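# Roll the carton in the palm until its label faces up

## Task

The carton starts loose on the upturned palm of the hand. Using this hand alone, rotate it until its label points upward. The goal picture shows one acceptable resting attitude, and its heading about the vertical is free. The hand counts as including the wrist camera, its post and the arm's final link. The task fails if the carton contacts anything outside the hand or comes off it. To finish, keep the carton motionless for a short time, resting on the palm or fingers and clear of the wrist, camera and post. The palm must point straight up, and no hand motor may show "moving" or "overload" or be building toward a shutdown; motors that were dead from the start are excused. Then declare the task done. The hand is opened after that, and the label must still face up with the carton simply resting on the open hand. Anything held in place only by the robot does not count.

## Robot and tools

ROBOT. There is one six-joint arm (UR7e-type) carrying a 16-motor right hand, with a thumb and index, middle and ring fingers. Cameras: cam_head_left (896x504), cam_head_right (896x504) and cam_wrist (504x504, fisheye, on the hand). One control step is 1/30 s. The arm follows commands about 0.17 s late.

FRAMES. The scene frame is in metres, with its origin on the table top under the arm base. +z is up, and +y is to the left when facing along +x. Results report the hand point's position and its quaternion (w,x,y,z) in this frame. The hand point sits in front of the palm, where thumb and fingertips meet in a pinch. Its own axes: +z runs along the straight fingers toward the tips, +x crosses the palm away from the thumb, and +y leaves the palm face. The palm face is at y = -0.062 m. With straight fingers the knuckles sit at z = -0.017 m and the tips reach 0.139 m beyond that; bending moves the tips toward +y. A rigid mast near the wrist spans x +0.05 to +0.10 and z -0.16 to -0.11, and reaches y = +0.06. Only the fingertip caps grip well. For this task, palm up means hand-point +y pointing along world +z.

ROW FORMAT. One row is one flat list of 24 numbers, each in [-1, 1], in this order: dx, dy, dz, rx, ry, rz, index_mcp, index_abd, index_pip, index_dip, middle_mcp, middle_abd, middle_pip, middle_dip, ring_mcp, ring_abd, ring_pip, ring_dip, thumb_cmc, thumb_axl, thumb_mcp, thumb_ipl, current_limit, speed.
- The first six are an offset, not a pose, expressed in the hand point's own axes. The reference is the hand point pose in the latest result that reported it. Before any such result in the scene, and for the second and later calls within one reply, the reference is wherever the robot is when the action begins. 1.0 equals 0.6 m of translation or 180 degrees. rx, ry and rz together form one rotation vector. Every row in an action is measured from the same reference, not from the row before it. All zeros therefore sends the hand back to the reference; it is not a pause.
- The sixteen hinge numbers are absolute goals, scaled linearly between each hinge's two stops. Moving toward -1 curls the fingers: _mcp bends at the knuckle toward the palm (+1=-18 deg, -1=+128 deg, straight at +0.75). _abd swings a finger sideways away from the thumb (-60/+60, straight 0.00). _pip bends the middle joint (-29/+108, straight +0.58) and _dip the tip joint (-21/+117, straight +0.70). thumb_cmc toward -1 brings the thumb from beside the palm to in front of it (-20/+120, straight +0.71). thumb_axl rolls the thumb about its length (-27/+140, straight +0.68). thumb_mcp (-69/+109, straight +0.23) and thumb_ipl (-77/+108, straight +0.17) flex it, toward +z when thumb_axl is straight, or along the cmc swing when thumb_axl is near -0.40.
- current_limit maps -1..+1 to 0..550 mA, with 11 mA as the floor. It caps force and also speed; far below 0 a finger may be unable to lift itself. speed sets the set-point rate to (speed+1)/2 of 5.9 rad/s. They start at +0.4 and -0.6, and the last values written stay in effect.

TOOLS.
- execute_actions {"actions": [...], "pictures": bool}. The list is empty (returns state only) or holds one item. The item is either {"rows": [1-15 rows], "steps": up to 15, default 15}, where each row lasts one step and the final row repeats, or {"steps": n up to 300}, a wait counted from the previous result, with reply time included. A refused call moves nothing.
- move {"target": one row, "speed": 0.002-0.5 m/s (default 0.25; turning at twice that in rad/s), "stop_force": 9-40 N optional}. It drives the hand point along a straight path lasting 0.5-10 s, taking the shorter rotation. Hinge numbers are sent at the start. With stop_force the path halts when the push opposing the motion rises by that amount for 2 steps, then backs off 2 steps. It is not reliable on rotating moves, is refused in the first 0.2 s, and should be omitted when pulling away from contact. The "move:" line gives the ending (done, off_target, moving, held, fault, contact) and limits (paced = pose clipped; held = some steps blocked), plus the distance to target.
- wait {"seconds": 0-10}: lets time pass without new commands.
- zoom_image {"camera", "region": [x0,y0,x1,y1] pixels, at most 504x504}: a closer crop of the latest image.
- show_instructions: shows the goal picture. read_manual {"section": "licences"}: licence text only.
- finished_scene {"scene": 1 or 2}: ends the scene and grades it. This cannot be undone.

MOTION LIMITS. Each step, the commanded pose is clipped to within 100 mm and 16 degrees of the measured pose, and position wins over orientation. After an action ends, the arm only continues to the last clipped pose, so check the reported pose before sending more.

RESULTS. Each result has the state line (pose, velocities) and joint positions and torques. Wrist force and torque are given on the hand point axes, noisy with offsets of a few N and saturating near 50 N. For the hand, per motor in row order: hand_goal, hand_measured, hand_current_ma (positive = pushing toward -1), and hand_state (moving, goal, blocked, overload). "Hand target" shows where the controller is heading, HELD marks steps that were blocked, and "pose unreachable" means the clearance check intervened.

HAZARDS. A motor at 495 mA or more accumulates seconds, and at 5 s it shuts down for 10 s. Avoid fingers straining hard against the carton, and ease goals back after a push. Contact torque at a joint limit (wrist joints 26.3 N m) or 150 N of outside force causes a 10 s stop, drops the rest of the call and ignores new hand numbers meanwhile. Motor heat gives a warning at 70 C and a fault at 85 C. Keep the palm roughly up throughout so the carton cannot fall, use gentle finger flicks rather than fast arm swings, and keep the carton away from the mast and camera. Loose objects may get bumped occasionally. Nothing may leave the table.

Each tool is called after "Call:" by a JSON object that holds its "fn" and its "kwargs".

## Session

Call:
{"fn": "show_instructions", "kwargs": {}}

Call:
{"fn": "execute_actions", "kwargs": {"actions": []}}

Reference images for this scene: goal picture from the wrist camera place.

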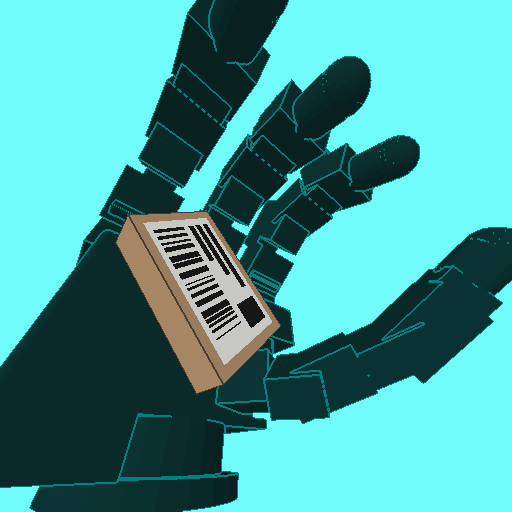

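Scene clock: 0.00 s of 4800.00 s.
end_effector_position=(+0.6004, +0.0857, +0.5064) hand_goal=(+0.046, +0.000, -0.008, +0.280, +0.046, +0.000, -0.008, +0.280, +0.046, +0.000, -0.008, +0.280, -0.104, +0.266, +0.032, -0.018) hand_measured=(+0.062, +0.000, -0.006, +0.282, +0.060, +0.000, -0.006, +0.282, +0.060, +0.000, -0.006, +0.282, -0.090, +0.270, +0.034, -0.016) hand_current_ma=(+89, +0, +13, +12, +81, +0, +0, +12, +81, +0, +13, +12, +67, +25, +11, +11) hand_state=(goal, goal, goal, goal, goal, goal, overload, goal, goal, goal, goal, goal, goal, goal, goal, goal) hand_current_limit=0.40 hand_speed=-0.60 end_effector_quat_wxyz=(+0.486, +0.454, +0.533, +0.524) end_effector_velocity=(-0.000, -0.000, +0.001) end_effector_angular_velocity=(+0.000, -0.002, +0.000)
Joint positions: [-0.146 -1.207  2.222 -4.178 -1.304 -0.04 ]
Joint velocities: [ 0.     0.    -0.001 -0.001  0.     0.001]
Joint torques (N m, as the arm reports them, + toward a larger angle): no reading
Wrist force (N, on the end effector, along its own x y z axes, offset not removed): no reading
Wrist torque (N m, same axes, about the end effector's origin, offset not removed): no reading
Hand target: +0.600, +0.086, +0.506; +0.486, +0.454, +0.533, +0.524
camera_calibration (this result's frames):
cam_wrist: T_world_to_cam=[[0.0774531, -0.729054, 0.680059, -0.302496], [-0.688125, -0.532678, -0.492684, 0.65633], [0.721446, -0.429806, -0.542938, -0.000521099], [0, 0, 0, 1]] pos_world=[0.475442, 0.128853, 0.528795]

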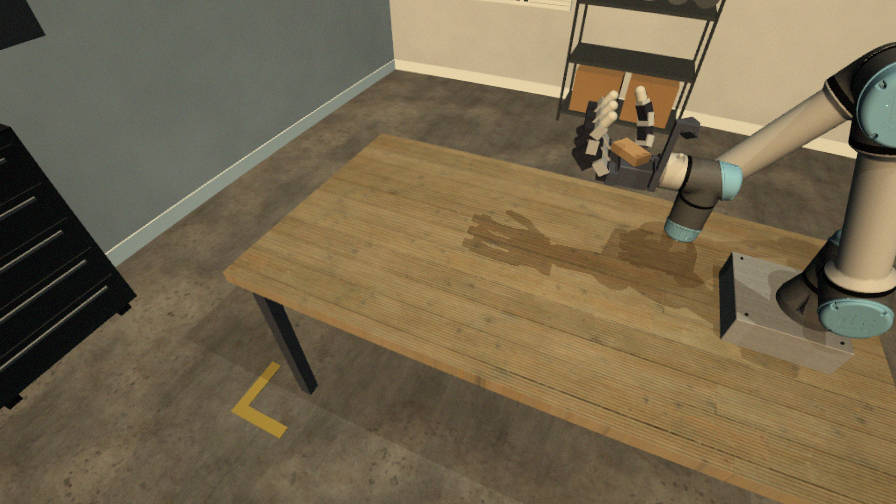

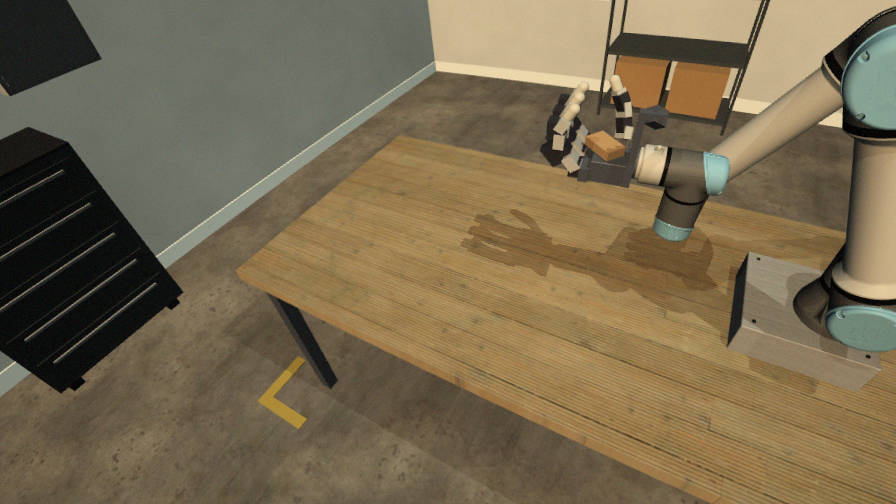

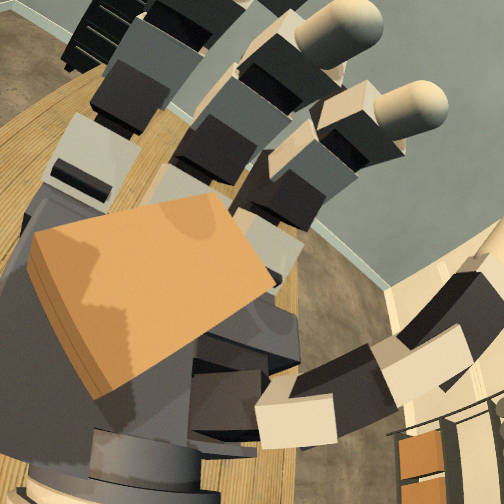

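Call:
{"fn": "move", "kwargs": {"target": [0,-0.15,0.05,0.25,0,0, -0.5,0,0,0.55, -0.5,0,0,0.55, -0.5,0,0,0.55, -0.104,0.266,0.032,-0.018, 0.4,-0.5], "speed": 0.16}}

Scene clock: 3.77 s of 4800.00 s.
end_effector_position=(+0.6327, +0.0855, +0.4175) hand_goal=(-0.500, +0.000, +0.000, +0.550, -0.500, +0.000, +0.000, +0.550, -0.500, +0.000, +0.000, +0.550, -0.104, +0.266, +0.032, -0.018) hand_measured=(-0.494, +0.000, -0.002, +0.548, -0.494, +0.000, -0.006, +0.548, -0.494, +0.000, -0.002, +0.548, -0.094, +0.270, +0.030, -0.018) hand_current_ma=(+28, +0, -12, -15, +30, +0, +0, -15, +34, +0, -11, -15, +53, +25, -8, +7) hand_state=(goal, goal, goal, goal, goal, goal, overload, goal, goal, goal, goal, goal, goal, goal, goal, goal) hand_current_limit=0.40 hand_speed=-0.50 end_effector_quat_wxyz=(+0.276, +0.605, +0.692, +0.281) end_effector_velocity=(+0.000, +0.000, -0.001) end_effector_angular_velocity=(-0.000, +0.010, -0.000)
Joint positions: [-0.111 -1.547  2.189 -3.012 -1.436 -0.192]
Joint velocities: [ 0.001 -0.001 -0.004  0.015 -0.002 -0.   ]
Joint torques (N m, as the arm reports them, + toward a larger angle): [  7.07 -32.73 -27.41  -1.28  -1.09  -1.59]
Wrist force (N, on the end effector, along its own x y z axes, offset not removed): [2.2 -2.1 -1.2]
Wrist torque (N m, same axes, about the end effector's origin, offset not removed): [-0.19 -0.31 0.31]
Hand target: +0.633, +0.086, +0.417; +0.275, +0.606, +0.692, +0.280
Off the commanded pose: 0.000 m, 0 deg.
move: done
camera_calibration (this result's frames):
cam_wrist: T_world_to_cam=[[0.534678, -0.684391, 0.49571, -0.460834], [-0.834514, -0.519989, 0.182203, 0.444406], [0.133066, -0.511097, -0.849161, 0.434854], [0, 0, 0, 1]] pos_world=[0.559397, 0.137948, 0.516729]

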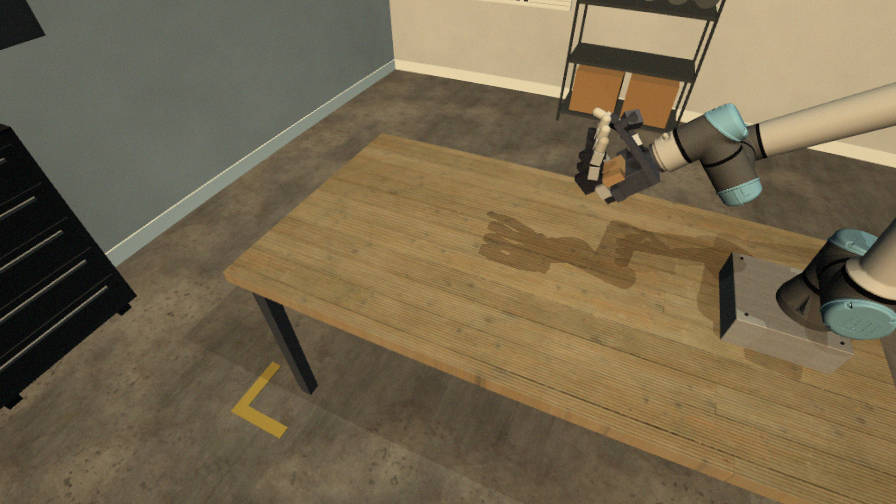

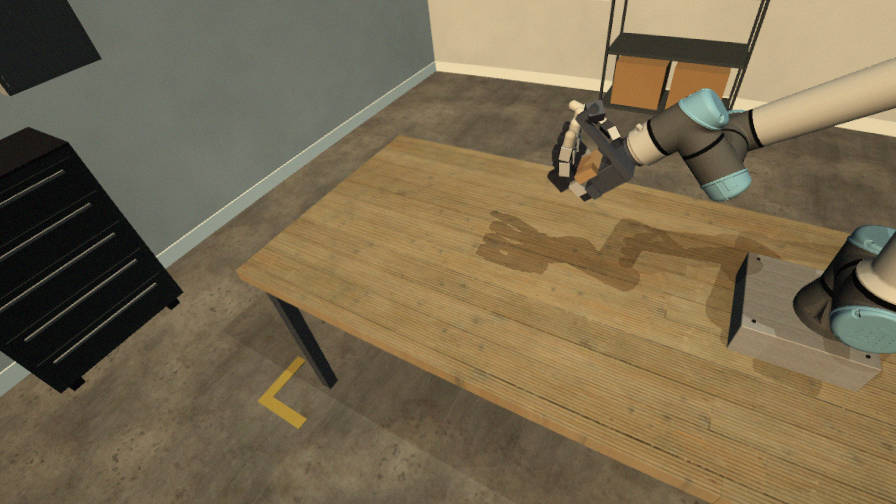

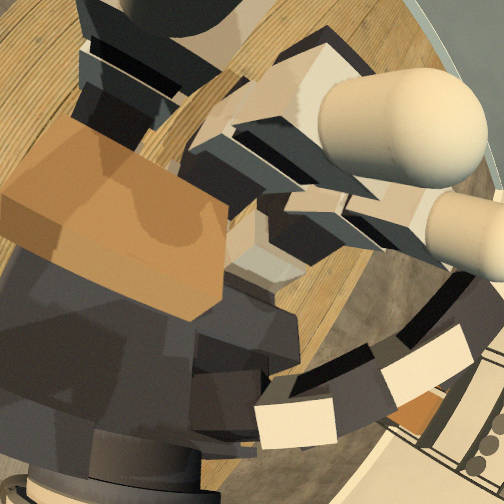

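Call:
{"fn": "move", "kwargs": {"target": [0,-0.17,0.0,0.4,0.029,0.005, -0.62,0,0.0,0.7, -0.8,0,0,0.8, -0.8,0,0.0,1.0, -0.104,0.266,0.032,-0.018, 0.4,-0.8], "speed": 0.17}}

Call:
{"fn": "zoom_image", "kwargs": {"camera": "cam_head_left", "region": [520, 90, 760, 270]}}

Scene clock: 10.40 s of 4800.00 s.
end_effector_position=(+0.5633, +0.0742, +0.3435) hand_goal=(-0.620, +0.000, +0.000, +0.700, -0.800, +0.000, +0.000, +0.800, -0.800, +0.000, +0.000, +1.000, -0.104, +0.266, +0.032, -0.018) hand_measured=(-0.596, +0.000, +0.000, +0.696, -0.782, +0.000, +0.006, +0.798, -0.780, +0.000, +0.002, +0.998, -0.094, +0.268, +0.032, -0.018) hand_current_ma=(+126, -3, -5, -18, +99, +0, +0, -11, +112, +0, +8, -10, +51, +17, -3, +7) hand_state=(blocked, goal, goal, goal, goal, goal, overload, goal, goal, goal, goal, goal, goal, goal, goal, goal) hand_current_limit=0.40 hand_speed=-0.80 end_effector_quat_wxyz=(-0.164, +0.645, +0.731, -0.152) end_effector_velocity=(-0.000, -0.000, -0.000) end_effector_angular_velocity=(-0.001, +0.001, -0.002)
Joint positions: [-0.071 -1.342  1.431 -1.209 -1.616 -0.187]
Joint velocities: [ 0.     0.001 -0.     0.001  0.     0.002]
Joint torques (N m, as the arm reports them, + toward a larger angle): [  7.22 -29.56 -29.89   0.19  -1.18   1.42]
Wrist force (N, on the end effector, along its own x y z axes, offset not removed): [0.9 0.4 -1.0]
Wrist torque (N m, same axes, about the end effector's origin, offset not removed): [0.40 -0.07 0.28]
Hand target: +0.563, +0.074, +0.344; -0.165, +0.645, +0.731, -0.152
Off the commanded pose: 0.000 m, 0 deg.
move: done
camera_calibration (this result's frames):
cam_wrist: T_world_to_cam=[[0.662586, -0.676964, -0.320468, -0.186985], [-0.0635774, -0.477159, 0.876514, -0.281843], [-0.746283, -0.560391, -0.359199, 0.706183], [0, 0, 0, 1]] pos_world=[0.632988, 0.134673, 0.440777]

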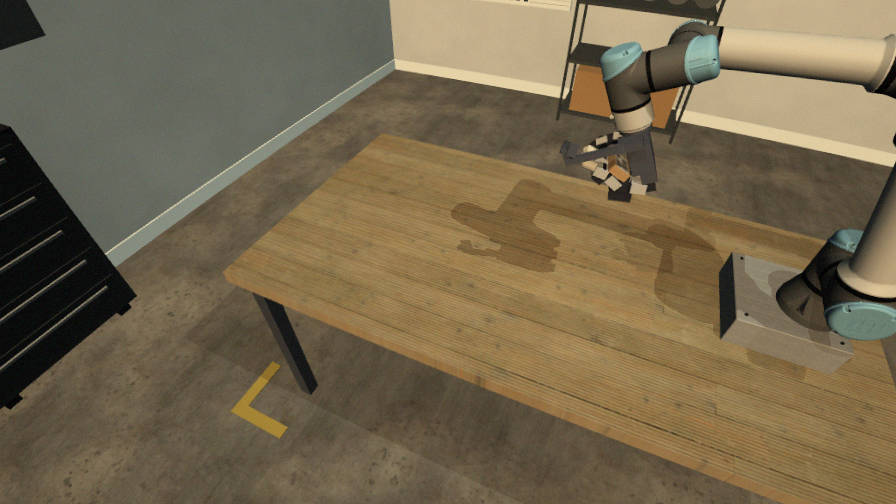

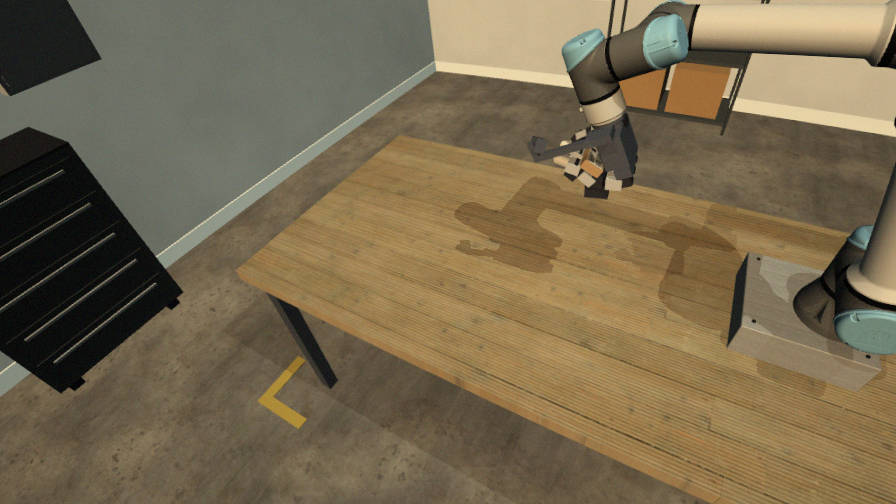

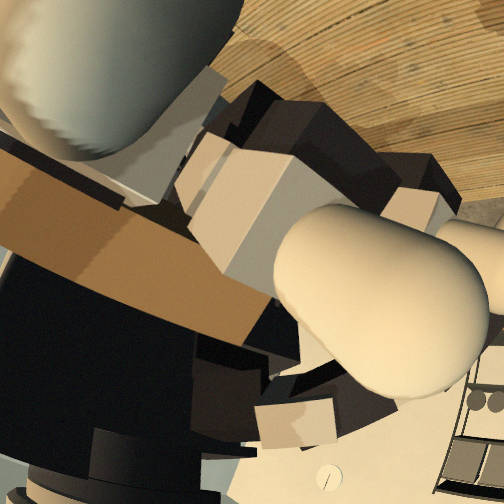

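Region (520, 90, 760, 270) of cam_head_left's 896x504 image, scaled by 2.100, with more detail than that image has; it fills the top 378 rows of this view, and the rest is white.

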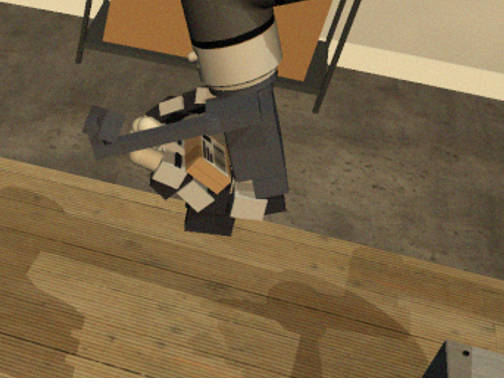

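Call:
{"fn": "move", "kwargs": {"target": [0,-0.02,-0.12,-0.32,0,0, -0.1,0,0.0,0.5, -0.04,0,0,0.7, -0.04,0,0.1,0.5, -0.104,0.266,0.032,-0.018, 0.4,-0.9], "speed": 0.17}}

Call:
{"fn": "zoom_image", "kwargs": {"camera": "cam_head_left", "region": [520, 70, 760, 250]}}

Scene clock: 19.80 s of 4800.00 s.
end_effector_position=(+0.5838, +0.0736, +0.4140) hand_goal=(-0.100, +0.000, +0.000, +0.500, -0.040, +0.000, +0.000, +0.700, -0.040, +0.000, +0.100, +0.500, -0.104, +0.266, +0.032, -0.018) hand_measured=(-0.090, +0.000, +0.000, +0.504, -0.030, +0.000, +0.392, +0.704, -0.028, +0.000, +0.102, +0.504, -0.102, +0.268, +0.030, -0.018) hand_current_ma=(+53, -3, +2, +18, +57, +0, +0, +19, +67, +0, +7, +18, +6, +17, -14, +7) hand_state=(goal, goal, goal, goal, goal, goal, overload, goal, goal, goal, goal, goal, goal, goal, goal, goal) hand_current_limit=0.40 hand_speed=-0.90 end_effector_quat_wxyz=(+0.166, +0.644, +0.714, +0.219) end_effector_velocity=(-0.000, +0.001, -0.000) end_effector_angular_velocity=(+0.001, +0.001, +0.001)
Joint positions: [-0.166 -1.744  2.152 -2.508 -1.388 -0.223]
Joint velocities: [ 0.001 -0.     0.001 -0.     0.     0.   ]
Joint torques (N m, as the arm reports them, + toward a larger angle): [ -7.34 -10.76 -15.51  -6.25   1.54   1.39]
Wrist force (N, on the end effector, along its own x y z axes, offset not removed): [2.1 -0.3 0.8]
Wrist torque (N m, same axes, about the end effector's origin, offset not removed): [0.01 -0.44 0.38]
Hand target: +0.584, +0.074, +0.414; +0.166, +0.644, +0.714, +0.219
Off the commanded pose: 0.001 m, 0 deg.
move: moving (no rest 5 s after the path's end)
camera_calibration (this result's frames):
cam_wrist: T_world_to_cam=[[0.639635, -0.706624, 0.302571, -0.420831], [-0.762991, -0.535851, 0.361537, 0.283233], [-0.0933379, -0.462111, -0.881897, 0.574435], [0, 0, 0, 1]] pos_world=[0.538899, 0.119854, 0.531525]

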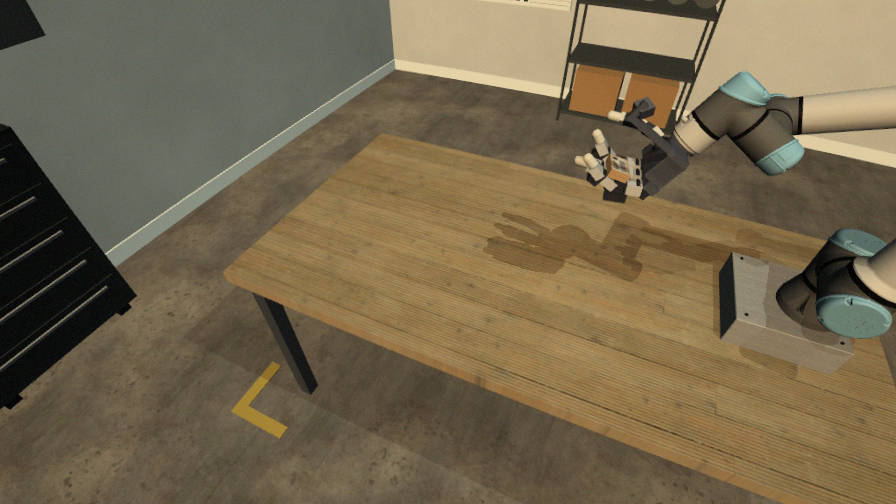

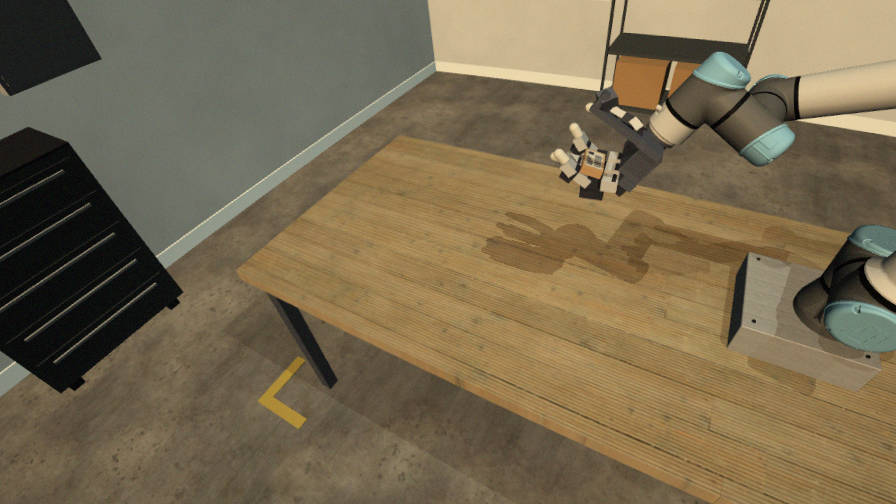

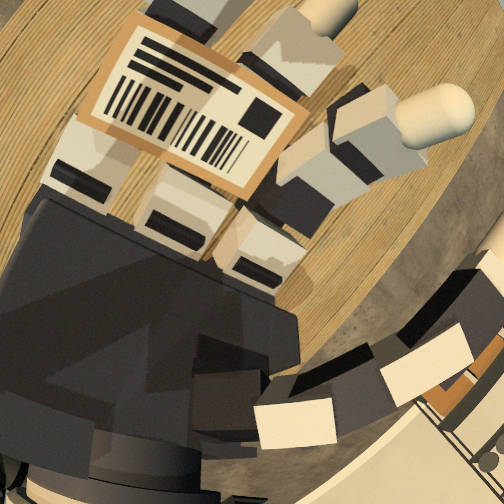

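Region (520, 70, 760, 250) of cam_head_left's 896x504 image, scaled by 2.100, with more detail than that image has; it fills the top 378 rows of this view, and the rest is white.

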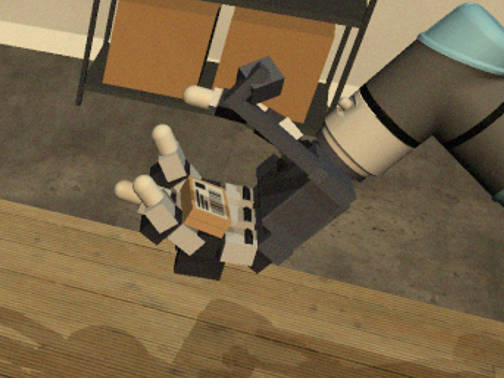

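Call:
{"fn": "move", "kwargs": {"target": [0,0.06,-0.1,-0.323,0,0, 0.36,0,0.3,0.5, 0.36,0,0,0.2, 0.36,0,0.62,0.2, -0.104,0.266,0.032,-0.018, 0.4,-0.94], "speed": 0.17}}

Call:
{"fn": "zoom_image", "kwargs": {"camera": "cam_head_left", "region": [520, 70, 760, 250]}}

Scene clock: 31.83 s of 4800.00 s.
end_effector_position=(+0.5828, +0.0706, +0.4835) hand_goal=(+0.360, +0.000, +0.300, +0.500, +0.360, +0.000, +0.000, +0.200, +0.360, +0.000, +0.620, +0.200, -0.104, +0.266, +0.032, -0.018) hand_measured=(+0.368, +0.000, +0.300, +0.504, +0.370, +0.000, +0.904, +0.204, +0.368, +0.000, +0.620, +0.204, -0.100, +0.268, +0.030, -0.018) hand_current_ma=(+48, -3, -1, +17, +52, +0, +0, +18, +51, +0, +1, +17, +17, +17, -14, +7) hand_state=(goal, goal, goal, goal, goal, goal, overload, goal, goal, goal, goal, goal, goal, goal, goal, goal) hand_current_limit=0.40 hand_speed=-0.94 end_effector_quat_wxyz=(+0.458, +0.482, +0.518, +0.538) end_effector_velocity=(+0.000, -0.000, +0.000) end_effector_angular_velocity=(+0.001, -0.000, -0.000)
Joint positions: [-0.179 -1.203  2.297 -4.234 -1.272  0.04 ]
Joint velocities: [-0.    -0.    -0.     0.     0.     0.001]
Joint torques (N m, as the arm reports them, + toward a larger angle): [  6.74 -23.31 -18.88  -4.65  -1.13   1.36]
Wrist force (N, on the end effector, along its own x y z axes, offset not removed): [0.8 -0.5 -0.8]
Wrist torque (N m, same axes, about the end effector's origin, offset not removed): [-0.06 0.04 0.15]
Hand target: +0.583, +0.071, +0.483; +0.458, +0.482, +0.518, +0.538
Off the commanded pose: 0.001 m, 0 deg.
move: moving (no rest 5 s after the path's end)
The robot had not come to rest in time, so this move's path started while it was still moving.
camera_calibration (this result's frames):
cam_wrist: T_world_to_cam=[[0.0986483, -0.782881, 0.614301, -0.273379], [-0.703856, -0.491276, -0.513065, 0.640957], [0.70346, -0.381766, -0.599499, 0.0276338], [0, 0, 0, 1]] pos_world=[0.45867, 0.111413, 0.513356]

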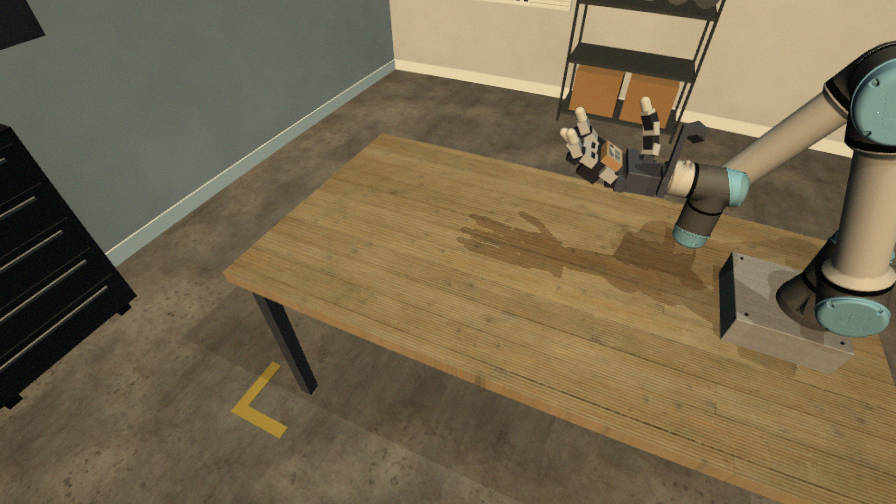

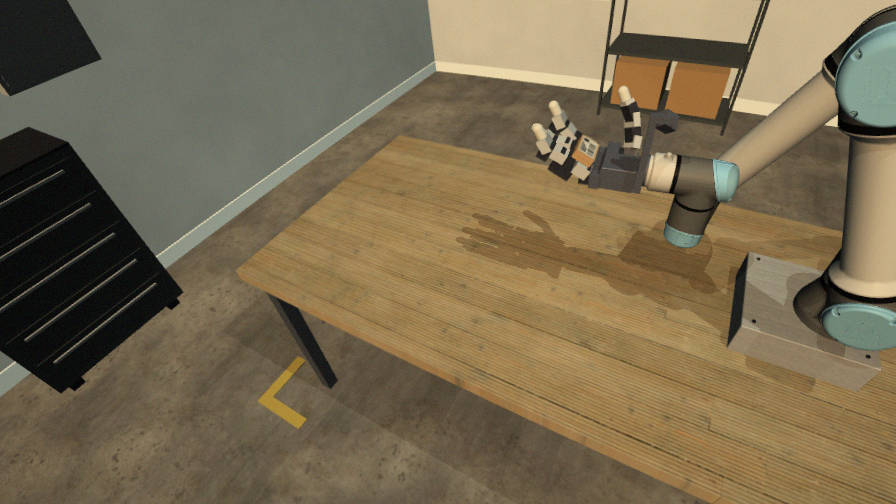

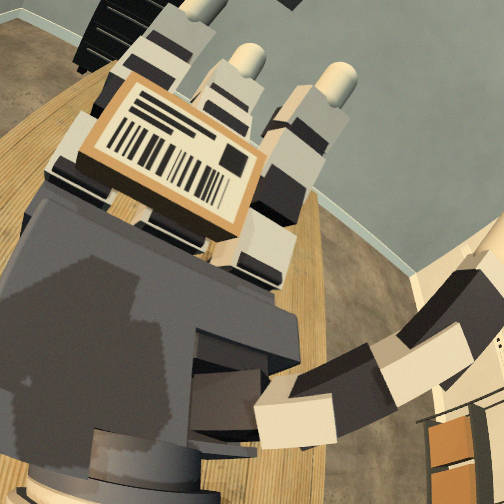

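Region (520, 70, 760, 250) of cam_head_left's 896x504 image, scaled by 2.100, with more detail than that image has; it fills the top 378 rows of this view, and the rest is white.

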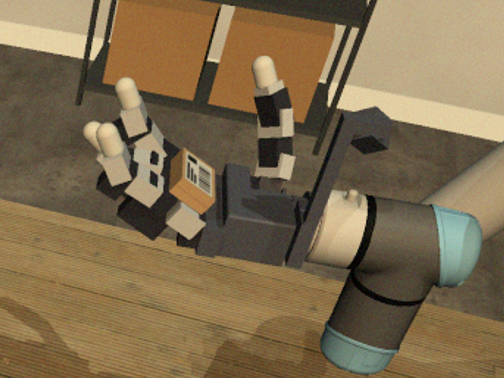

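Box is on the knuckles. Straighten fingers and level the roll.

Call:
{"fn": "execute_actions", "kwargs": {"actions": [{"rows": [[0,0,0,0,0,-0.004, 0.74,0,0.3,0.5, 0.74,0,0,0.2, 0.74,0,0.62,0.2, -0.104,0.266,0.032,-0.018, 0.4,-0.8],[0,0,0,0,0,-0.008, 0.74,0,0.3,0.5, 0.74,0,0,0.2, 0.74,0,0.62,0.2, -0.104,0.266,0.032,-0.018, 0.4,-0.8],[0,0,0,0,0,-0.011, 0.74,0,0.3,0.5, 0.74,0,0,0.2, 0.74,0,0.62,0.2, -0.104,0.266,0.032,-0.018, 0.4,-0.8],[0,0,0,0,0,-0.014, 0.74,0,0.3,0.5, 0.74,0,0,0.2, 0.74,0,0.62,0.2, -0.104,0.266,0.032,-0.018, 0.4,-0.8]], "steps": 15}], "pictures": false}}

Call:
{"fn": "wait", "kwargs": {"seconds": 2}}

Scene clock: 33.43 s of 4800.00 s.
end_effector_position=(+0.5828, +0.0706, +0.4835) hand_goal=(+0.740, +0.000, +0.300, +0.500, +0.740, +0.000, +0.000, +0.200, +0.740, +0.000, +0.620, +0.200, -0.104, +0.266, +0.032, -0.018) hand_measured=(+0.562, +0.000, +0.300, +0.504, +0.562, +0.000, +0.966, +0.204, +0.562, +0.000, +0.620, +0.204, -0.100, +0.268, +0.030, -0.018) hand_current_ma=(+31, -3, +0, +17, +34, +0, +0, +18, +34, +0, +2, +17, +18, +17, -14, +7) hand_state=(moving, goal, goal, goal, moving, goal, overload, goal, moving, goal, goal, goal, goal, goal, goal, goal) hand_current_limit=0.40 hand_speed=-0.80 end_effector_quat_wxyz=(+0.470, +0.470, +0.529, +0.528) end_effector_velocity=(-0.000, +0.000, -0.000) end_effector_angular_velocity=(-0.006, -0.000, +0.000)
Joint positions: [-0.189 -1.2    2.298 -4.238 -1.261 -0.003]
Joint velocities: [-0.002 -0.     0.001 -0.001  0.002 -0.006]
Joint torques (N m, as the arm reports them, + toward a larger angle): [ -7.54 -23.57  -4.06  -4.6    1.34  -1.84]
Wrist force (N, on the end effector, along its own x y z axes, offset not removed): [3.0 0.8 0.1]
Wrist torque (N m, same axes, about the end effector's origin, offset not removed): [0.18 -0.42 0.41]
Hand target: +0.583, +0.071, +0.483; +0.470, +0.470, +0.529, +0.528
Off the commanded pose: 0.000 m, 0 deg.
Steps of this call (steps 1 to 33: nothing new was sent; steps 34 to 48: all 15 steps of this action). Readings (end_effector_position | what the end effector reports):
34: (+0.5828, +0.0706, +0.4835) | hand_goal=(+0.740, +0.000, +0.300, +0.500, +0.740, +0.000, +0.000, +0.200, +0.740, +0.000, +0.620, +0.200, -0.104, +0.266, +0.032, -0.018) hand_measured=(+0.368, +0.000, +0.300, +0.504, +0.370, +0.000, +0.950, +0.204, +0.368, +0.000, +0.620, +0.204, -0.100, +0.268, +0.030, -0.018) hand_current_ma=(+48, -3, -1, +17, +52, +0, +0, +18, +51, +0, +1, +17, +17, +17, -14, +7) hand_state=(moving, goal, goal, goal, moving, goal, overload, goal, moving, goal, goal, goal, goal, goal, goal, goal) hand_current_limit=0.40 hand_speed=-0.80
35: (+0.5828, +0.0706, +0.4835) | hand_goal=(+0.740, +0.000, +0.300, +0.500, +0.740, +0.000, +0.000, +0.200, +0.740, +0.000, +0.620, +0.200, -0.104, +0.266, +0.032, -0.018) hand_measured=(+0.370, +0.000, +0.300, +0.504, +0.370, +0.000, +0.952, +0.204, +0.370, +0.000, +0.620, +0.204, -0.100, +0.268, +0.030, -0.018) hand_current_ma=(-1, -3, -1, +16, +5, +0, +0, +18, +2, +0, +1, +16, +18, +17, -14, +7) hand_state=(moving, goal, goal, goal, moving, goal, overload, goal, moving, goal, goal, goal, goal, goal, goal, goal) hand_current_limit=0.40 hand_speed=-0.80
37: (+0.5828, +0.0706, +0.4836) | hand_goal=(+0.740, +0.000, +0.300, +0.500, +0.740, +0.000, +0.000, +0.200, +0.740, +0.000, +0.620, +0.200, -0.104, +0.266, +0.032, -0.018) hand_measured=(+0.392, +0.000, +0.300, +0.504, +0.392, +0.000, +0.952, +0.204, +0.392, +0.000, +0.620, +0.204, -0.100, +0.268, +0.030, -0.018) hand_current_ma=(+22, -3, -1, +17, +27, +0, +0, +18, +26, +0, +1, +17, +18, +17, -14, +7) hand_state=(moving, goal, goal, goal, moving, goal, overload, goal, moving, goal, goal, goal, goal, goal, goal, goal) hand_current_limit=0.40 hand_speed=-0.80
41: (+0.5828, +0.0706, +0.4835) | hand_goal=(+0.740, +0.000, +0.300, +0.500, +0.740, +0.000, +0.000, +0.200, +0.740, +0.000, +0.620, +0.200, -0.104, +0.266, +0.032, -0.018) hand_measured=(+0.454, +0.000, +0.300, +0.504, +0.454, +0.000, +0.958, +0.204, +0.454, +0.000, +0.620, +0.204, -0.100, +0.268, +0.030, -0.018) hand_current_ma=(+28, -3, -1, +17, +33, +0, +0, +18, +33, +0, +1, +17, +18, +17, -14, +7) hand_state=(moving, goal, goal, goal, moving, goal, overload, goal, moving, goal, goal, goal, goal, goal, goal, goal) hand_current_limit=0.40 hand_speed=-0.80
48: the state above

Scene clock: 35.43 s of 4800.00 s.
end_effector_position=(+0.5828, +0.0706, +0.4835) hand_goal=(+0.740, +0.000, +0.300, +0.500, +0.740, +0.000, +0.000, +0.200, +0.740, +0.000, +0.620, +0.200, -0.104, +0.266, +0.032, -0.018) hand_measured=(+0.750, +0.000, +0.300, +0.504, +0.750, +0.000, +0.990, +0.204, +0.750, +0.000, +0.620, +0.204, -0.100, +0.268, +0.030, -0.018) hand_current_ma=(+56, -3, +3, +17, +53, +0, +0, +18, +55, +0, +3, +17, +18, +17, -14, +7) hand_state=(goal, goal, goal, goal, goal, goal, overload, goal, goal, goal, goal, goal, goal, goal, goal, goal) hand_current_limit=0.40 hand_speed=-0.80 end_effector_quat_wxyz=(+0.470, +0.470, +0.529, +0.528) end_effector_velocity=(-0.000, +0.000, -0.000) end_effector_angular_velocity=(-0.000, +0.001, +0.000)
Joint positions: [-0.189 -1.2    2.298 -4.238 -1.261 -0.004]
Joint velocities: [-0.     0.     0.001 -0.     0.    -0.   ]
Joint torques (N m, as the arm reports them, + toward a larger angle): [ -7.42 -24.78  -5.46  -4.66   1.4   -1.64]
Wrist force (N, on the end effector, along its own x y z axes, offset not removed): [-0.1 2.8 -1.5]
Wrist torque (N m, same axes, about the end effector's origin, offset not removed): [0.35 -0.05 0.21]
Hand target: +0.583, +0.071, +0.483; +0.470, +0.470, +0.529, +0.528
Off the commanded pose: 0.000 m, 0 deg.
Steps of this call (steps 1 to 60: nothing new was sent). Readings (end_effector_position | what the end effector reports):
1: (+0.5828, +0.0706, +0.4835) | hand_goal=(+0.740, +0.000, +0.300, +0.500, +0.740, +0.000, +0.000, +0.200, +0.740, +0.000, +0.620, +0.200, -0.104, +0.266, +0.032, -0.018) hand_measured=(+0.578, +0.000, +0.300, +0.504, +0.578, +0.000, +0.968, +0.204, +0.578, +0.000, +0.620, +0.204, -0.100, +0.268, +0.030, -0.018) hand_current_ma=(+31, -3, +1, +17, +34, +0, +0, +18, +34, +0, +2, +17, +18, +17, -14, +7) hand_state=(moving, goal, goal, goal, moving, goal, overload, goal, moving, goal, goal, goal, goal, goal, goal, goal) hand_current_limit=0.40 hand_speed=-0.80
2: (+0.5828, +0.0706, +0.4835) | hand_goal=(+0.740, +0.000, +0.300, +0.500, +0.740, +0.000, +0.000, +0.200, +0.740, +0.000, +0.620, +0.200, -0.104, +0.266, +0.032, -0.018) hand_measured=(+0.594, +0.000, +0.300, +0.504, +0.594, +0.000, +0.970, +0.204, +0.594, +0.000, +0.620, +0.204, -0.100, +0.268, +0.030, -0.018) hand_current_ma=(+32, -3, +1, +17, +34, +0, +0, +18, +34, +0, +2, +17, +18, +17, -14, +7) hand_state=(moving, goal, goal, goal, moving, goal, overload, goal, moving, goal, goal, goal, goal, goal, goal, goal) hand_current_limit=0.40 hand_speed=-0.80
4: (+0.5828, +0.0706, +0.4835) | hand_goal=(+0.740, +0.000, +0.300, +0.500, +0.740, +0.000, +0.000, +0.200, +0.740, +0.000, +0.620, +0.200, -0.104, +0.266, +0.032, -0.018) hand_measured=(+0.624, +0.000, +0.300, +0.504, +0.624, +0.000, +0.972, +0.204, +0.624, +0.000, +0.620, +0.204, -0.100, +0.268, +0.030, -0.018) hand_current_ma=(+32, -3, +1, +17, +34, +0, +0, +18, +34, +0, +2, +17, +18, +17, -14, +7) hand_state=(moving, goal, goal, goal, moving, goal, overload, goal, moving, goal, goal, goal, goal, goal, goal, goal) hand_current_limit=0.40 hand_speed=-0.80
8: (+0.5828, +0.0706, +0.4835) | hand_goal=(+0.740, +0.000, +0.300, +0.500, +0.740, +0.000, +0.000, +0.200, +0.740, +0.000, +0.620, +0.200, -0.104, +0.266, +0.032, -0.018) hand_measured=(+0.686, +0.000, +0.300, +0.504, +0.686, +0.000, +0.974, +0.204, +0.686, +0.000, +0.620, +0.204, -0.100, +0.268, +0.030, -0.018) hand_current_ma=(+33, -3, +2, +17, +33, +0, +0, +18, +35, +0, +2, +17, +18, +17, -14, +7) hand_state=(moving, goal, goal, goal, moving, goal, overload, goal, moving, goal, goal, goal, goal, goal, goal, goal) hand_current_limit=0.40 hand_speed=-0.80
60: the state above
camera_calibration (this result's frames):
cam_wrist: T_world_to_cam=[[0.0954357, -0.755273, 0.648425, -0.289948], [-0.701248, -0.513334, -0.494712, 0.632113], [0.706501, -0.407493, -0.578624, 0.0175867], [0, 0, 0, 1]] pos_world=[0.458514, 0.112662, 0.5109]

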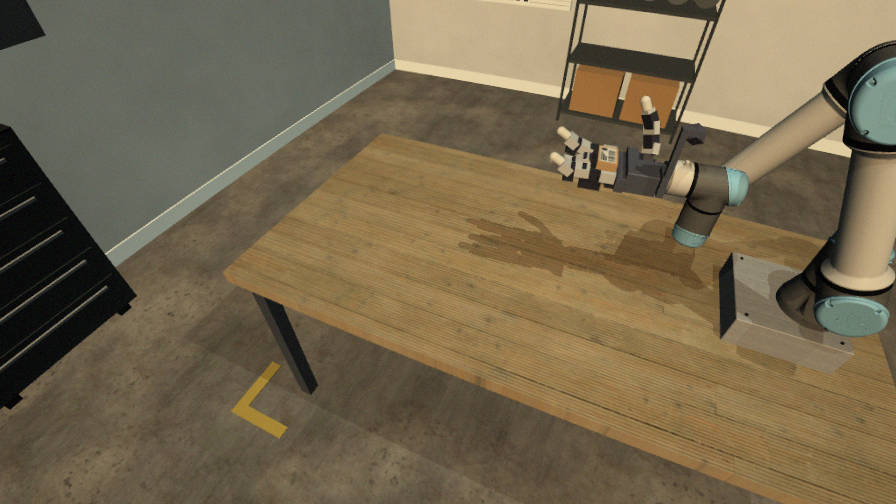

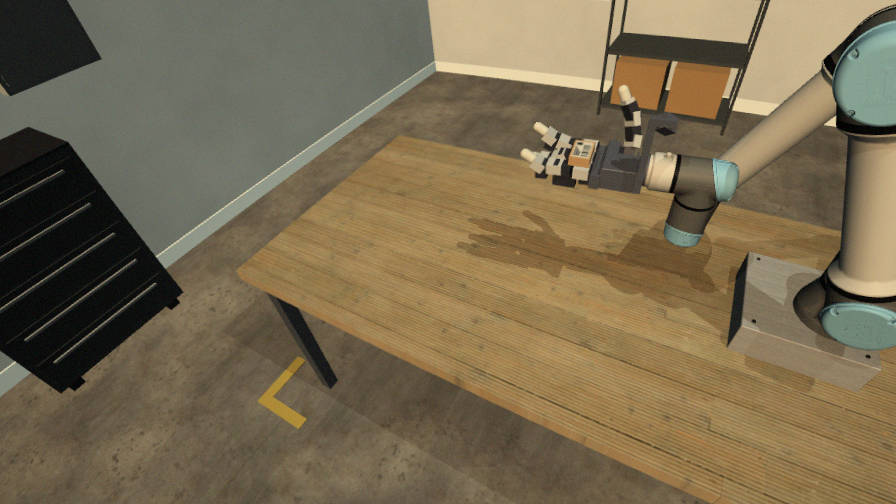

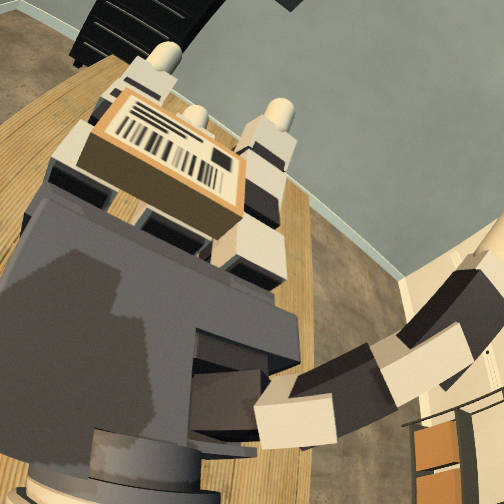

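Call:
{"fn": "execute_actions", "kwargs": {"actions": [{"steps": 45}], "pictures": false}}

Call:
{"fn": "finished_scene", "kwargs": {"scene": 2}}

Scene clock: 36.93 s of 4800.00 s.
end_effector_position=(+0.5828, +0.0706, +0.4835) hand_goal=(+0.740, +0.000, +0.300, +0.500, +0.740, +0.000, +0.000, +0.200, +0.740, +0.000, +0.620, +0.200, -0.104, +0.266, +0.032, -0.018) hand_measured=(+0.750, +0.000, +0.300, +0.504, +0.750, +0.000, +0.998, +0.204, +0.750, +0.000, +0.620, +0.204, -0.100, +0.268, +0.030, -0.018) hand_current_ma=(+56, -3, +3, +17, +53, +0, +0, +18, +55, +0, +3, +17, +18, +17, -14, +7) hand_state=(goal, goal, goal, goal, goal, goal, overload, goal, goal, goal, goal, goal, goal, goal, goal, goal) hand_current_limit=0.40 hand_speed=-0.80 end_effector_quat_wxyz=(+0.470, +0.470, +0.529, +0.528) end_effector_velocity=(-0.000, -0.000, -0.001) end_effector_angular_velocity=(-0.001, +0.002, -0.001)
Joint positions: [-0.189 -1.2    2.298 -4.238 -1.261 -0.004]
Joint velocities: [-0.001 -0.     0.002  0.001  0.    -0.001]
Joint torques (N m, as the arm reports them, + toward a larger angle): [ -7.37 -26.47  -7.14  -4.61   1.4   -1.74]
Wrist force (N, on the end effector, along its own x y z axes, offset not removed): [2.2 0.1 -0.9]
Wrist torque (N m, same axes, about the end effector's origin, offset not removed): [0.19 -0.30 0.30]
Hand target: +0.583, +0.071, +0.483; +0.470, +0.470, +0.529, +0.528
Off the commanded pose: 0.000 m, 0 deg.
Steps of this call (steps 1 to 45: nothing new was sent). Readings (end_effector_position | what the end effector reports):
1: (+0.5828, +0.0706, +0.4835) | hand_goal=(+0.740, +0.000, +0.300, +0.500, +0.740, +0.000, +0.000, +0.200, +0.740, +0.000, +0.620, +0.200, -0.104, +0.266, +0.032, -0.018) hand_measured=(+0.750, +0.000, +0.300, +0.504, +0.750, +0.000, +0.990, +0.204, +0.750, +0.000, +0.620, +0.204, -0.100, +0.268, +0.030, -0.018) hand_current_ma=(+56, -3, +3, +17, +53, +0, +0, +18, +55, +0, +3, +17, +18, +17, -14, +7) hand_state=(goal, goal, goal, goal, goal, goal, overload, goal, goal, goal, goal, goal, goal, goal, goal, goal) hand_current_limit=0.40 hand_speed=-0.80
2: (+0.5828, +0.0706, +0.4835) | hand_goal=(+0.740, +0.000, +0.300, +0.500, +0.740, +0.000, +0.000, +0.200, +0.740, +0.000, +0.620, +0.200, -0.104, +0.266, +0.032, -0.018) hand_measured=(+0.750, +0.000, +0.300, +0.504, +0.750, +0.000, +0.990, +0.204, +0.750, +0.000, +0.620, +0.204, -0.100, +0.268, +0.030, -0.018) hand_current_ma=(+56, -3, +3, +17, +53, +0, +0, +18, +55, +0, +3, +17, +18, +17, -14, +7) hand_state=(goal, goal, goal, goal, goal, goal, overload, goal, goal, goal, goal, goal, goal, goal, goal, goal) hand_current_limit=0.40 hand_speed=-0.80
4: (+0.5828, +0.0706, +0.4835) | hand_goal=(+0.740, +0.000, +0.300, +0.500, +0.740, +0.000, +0.000, +0.200, +0.740, +0.000, +0.620, +0.200, -0.104, +0.266, +0.032, -0.018) hand_measured=(+0.750, +0.000, +0.300, +0.504, +0.750, +0.000, +0.992, +0.204, +0.750, +0.000, +0.620, +0.204, -0.100, +0.268, +0.030, -0.018) hand_current_ma=(+56, -3, +3, +17, +53, +0, +0, +18, +55, +0, +3, +17, +18, +17, -14, +7) hand_state=(goal, goal, goal, goal, goal, goal, overload, goal, goal, goal, goal, goal, goal, goal, goal, goal) hand_current_limit=0.40 hand_speed=-0.80
8: (+0.5828, +0.0706, +0.4835) | hand_goal=(+0.740, +0.000, +0.300, +0.500, +0.740, +0.000, +0.000, +0.200, +0.740, +0.000, +0.620, +0.200, -0.104, +0.266, +0.032, -0.018) hand_measured=(+0.750, +0.000, +0.300, +0.504, +0.750, +0.000, +0.992, +0.204, +0.750, +0.000, +0.620, +0.204, -0.100, +0.268, +0.030, -0.018) hand_current_ma=(+56, -3, +3, +17, +53, +0, +0, +18, +55, +0, +3, +17, +18, +17, -14, +7) hand_state=(goal, goal, goal, goal, goal, goal, overload, goal, goal, goal, goal, goal, goal, goal, goal, goal) hand_current_limit=0.40 hand_speed=-0.80
45: the state above

The scene is finished: the task was done.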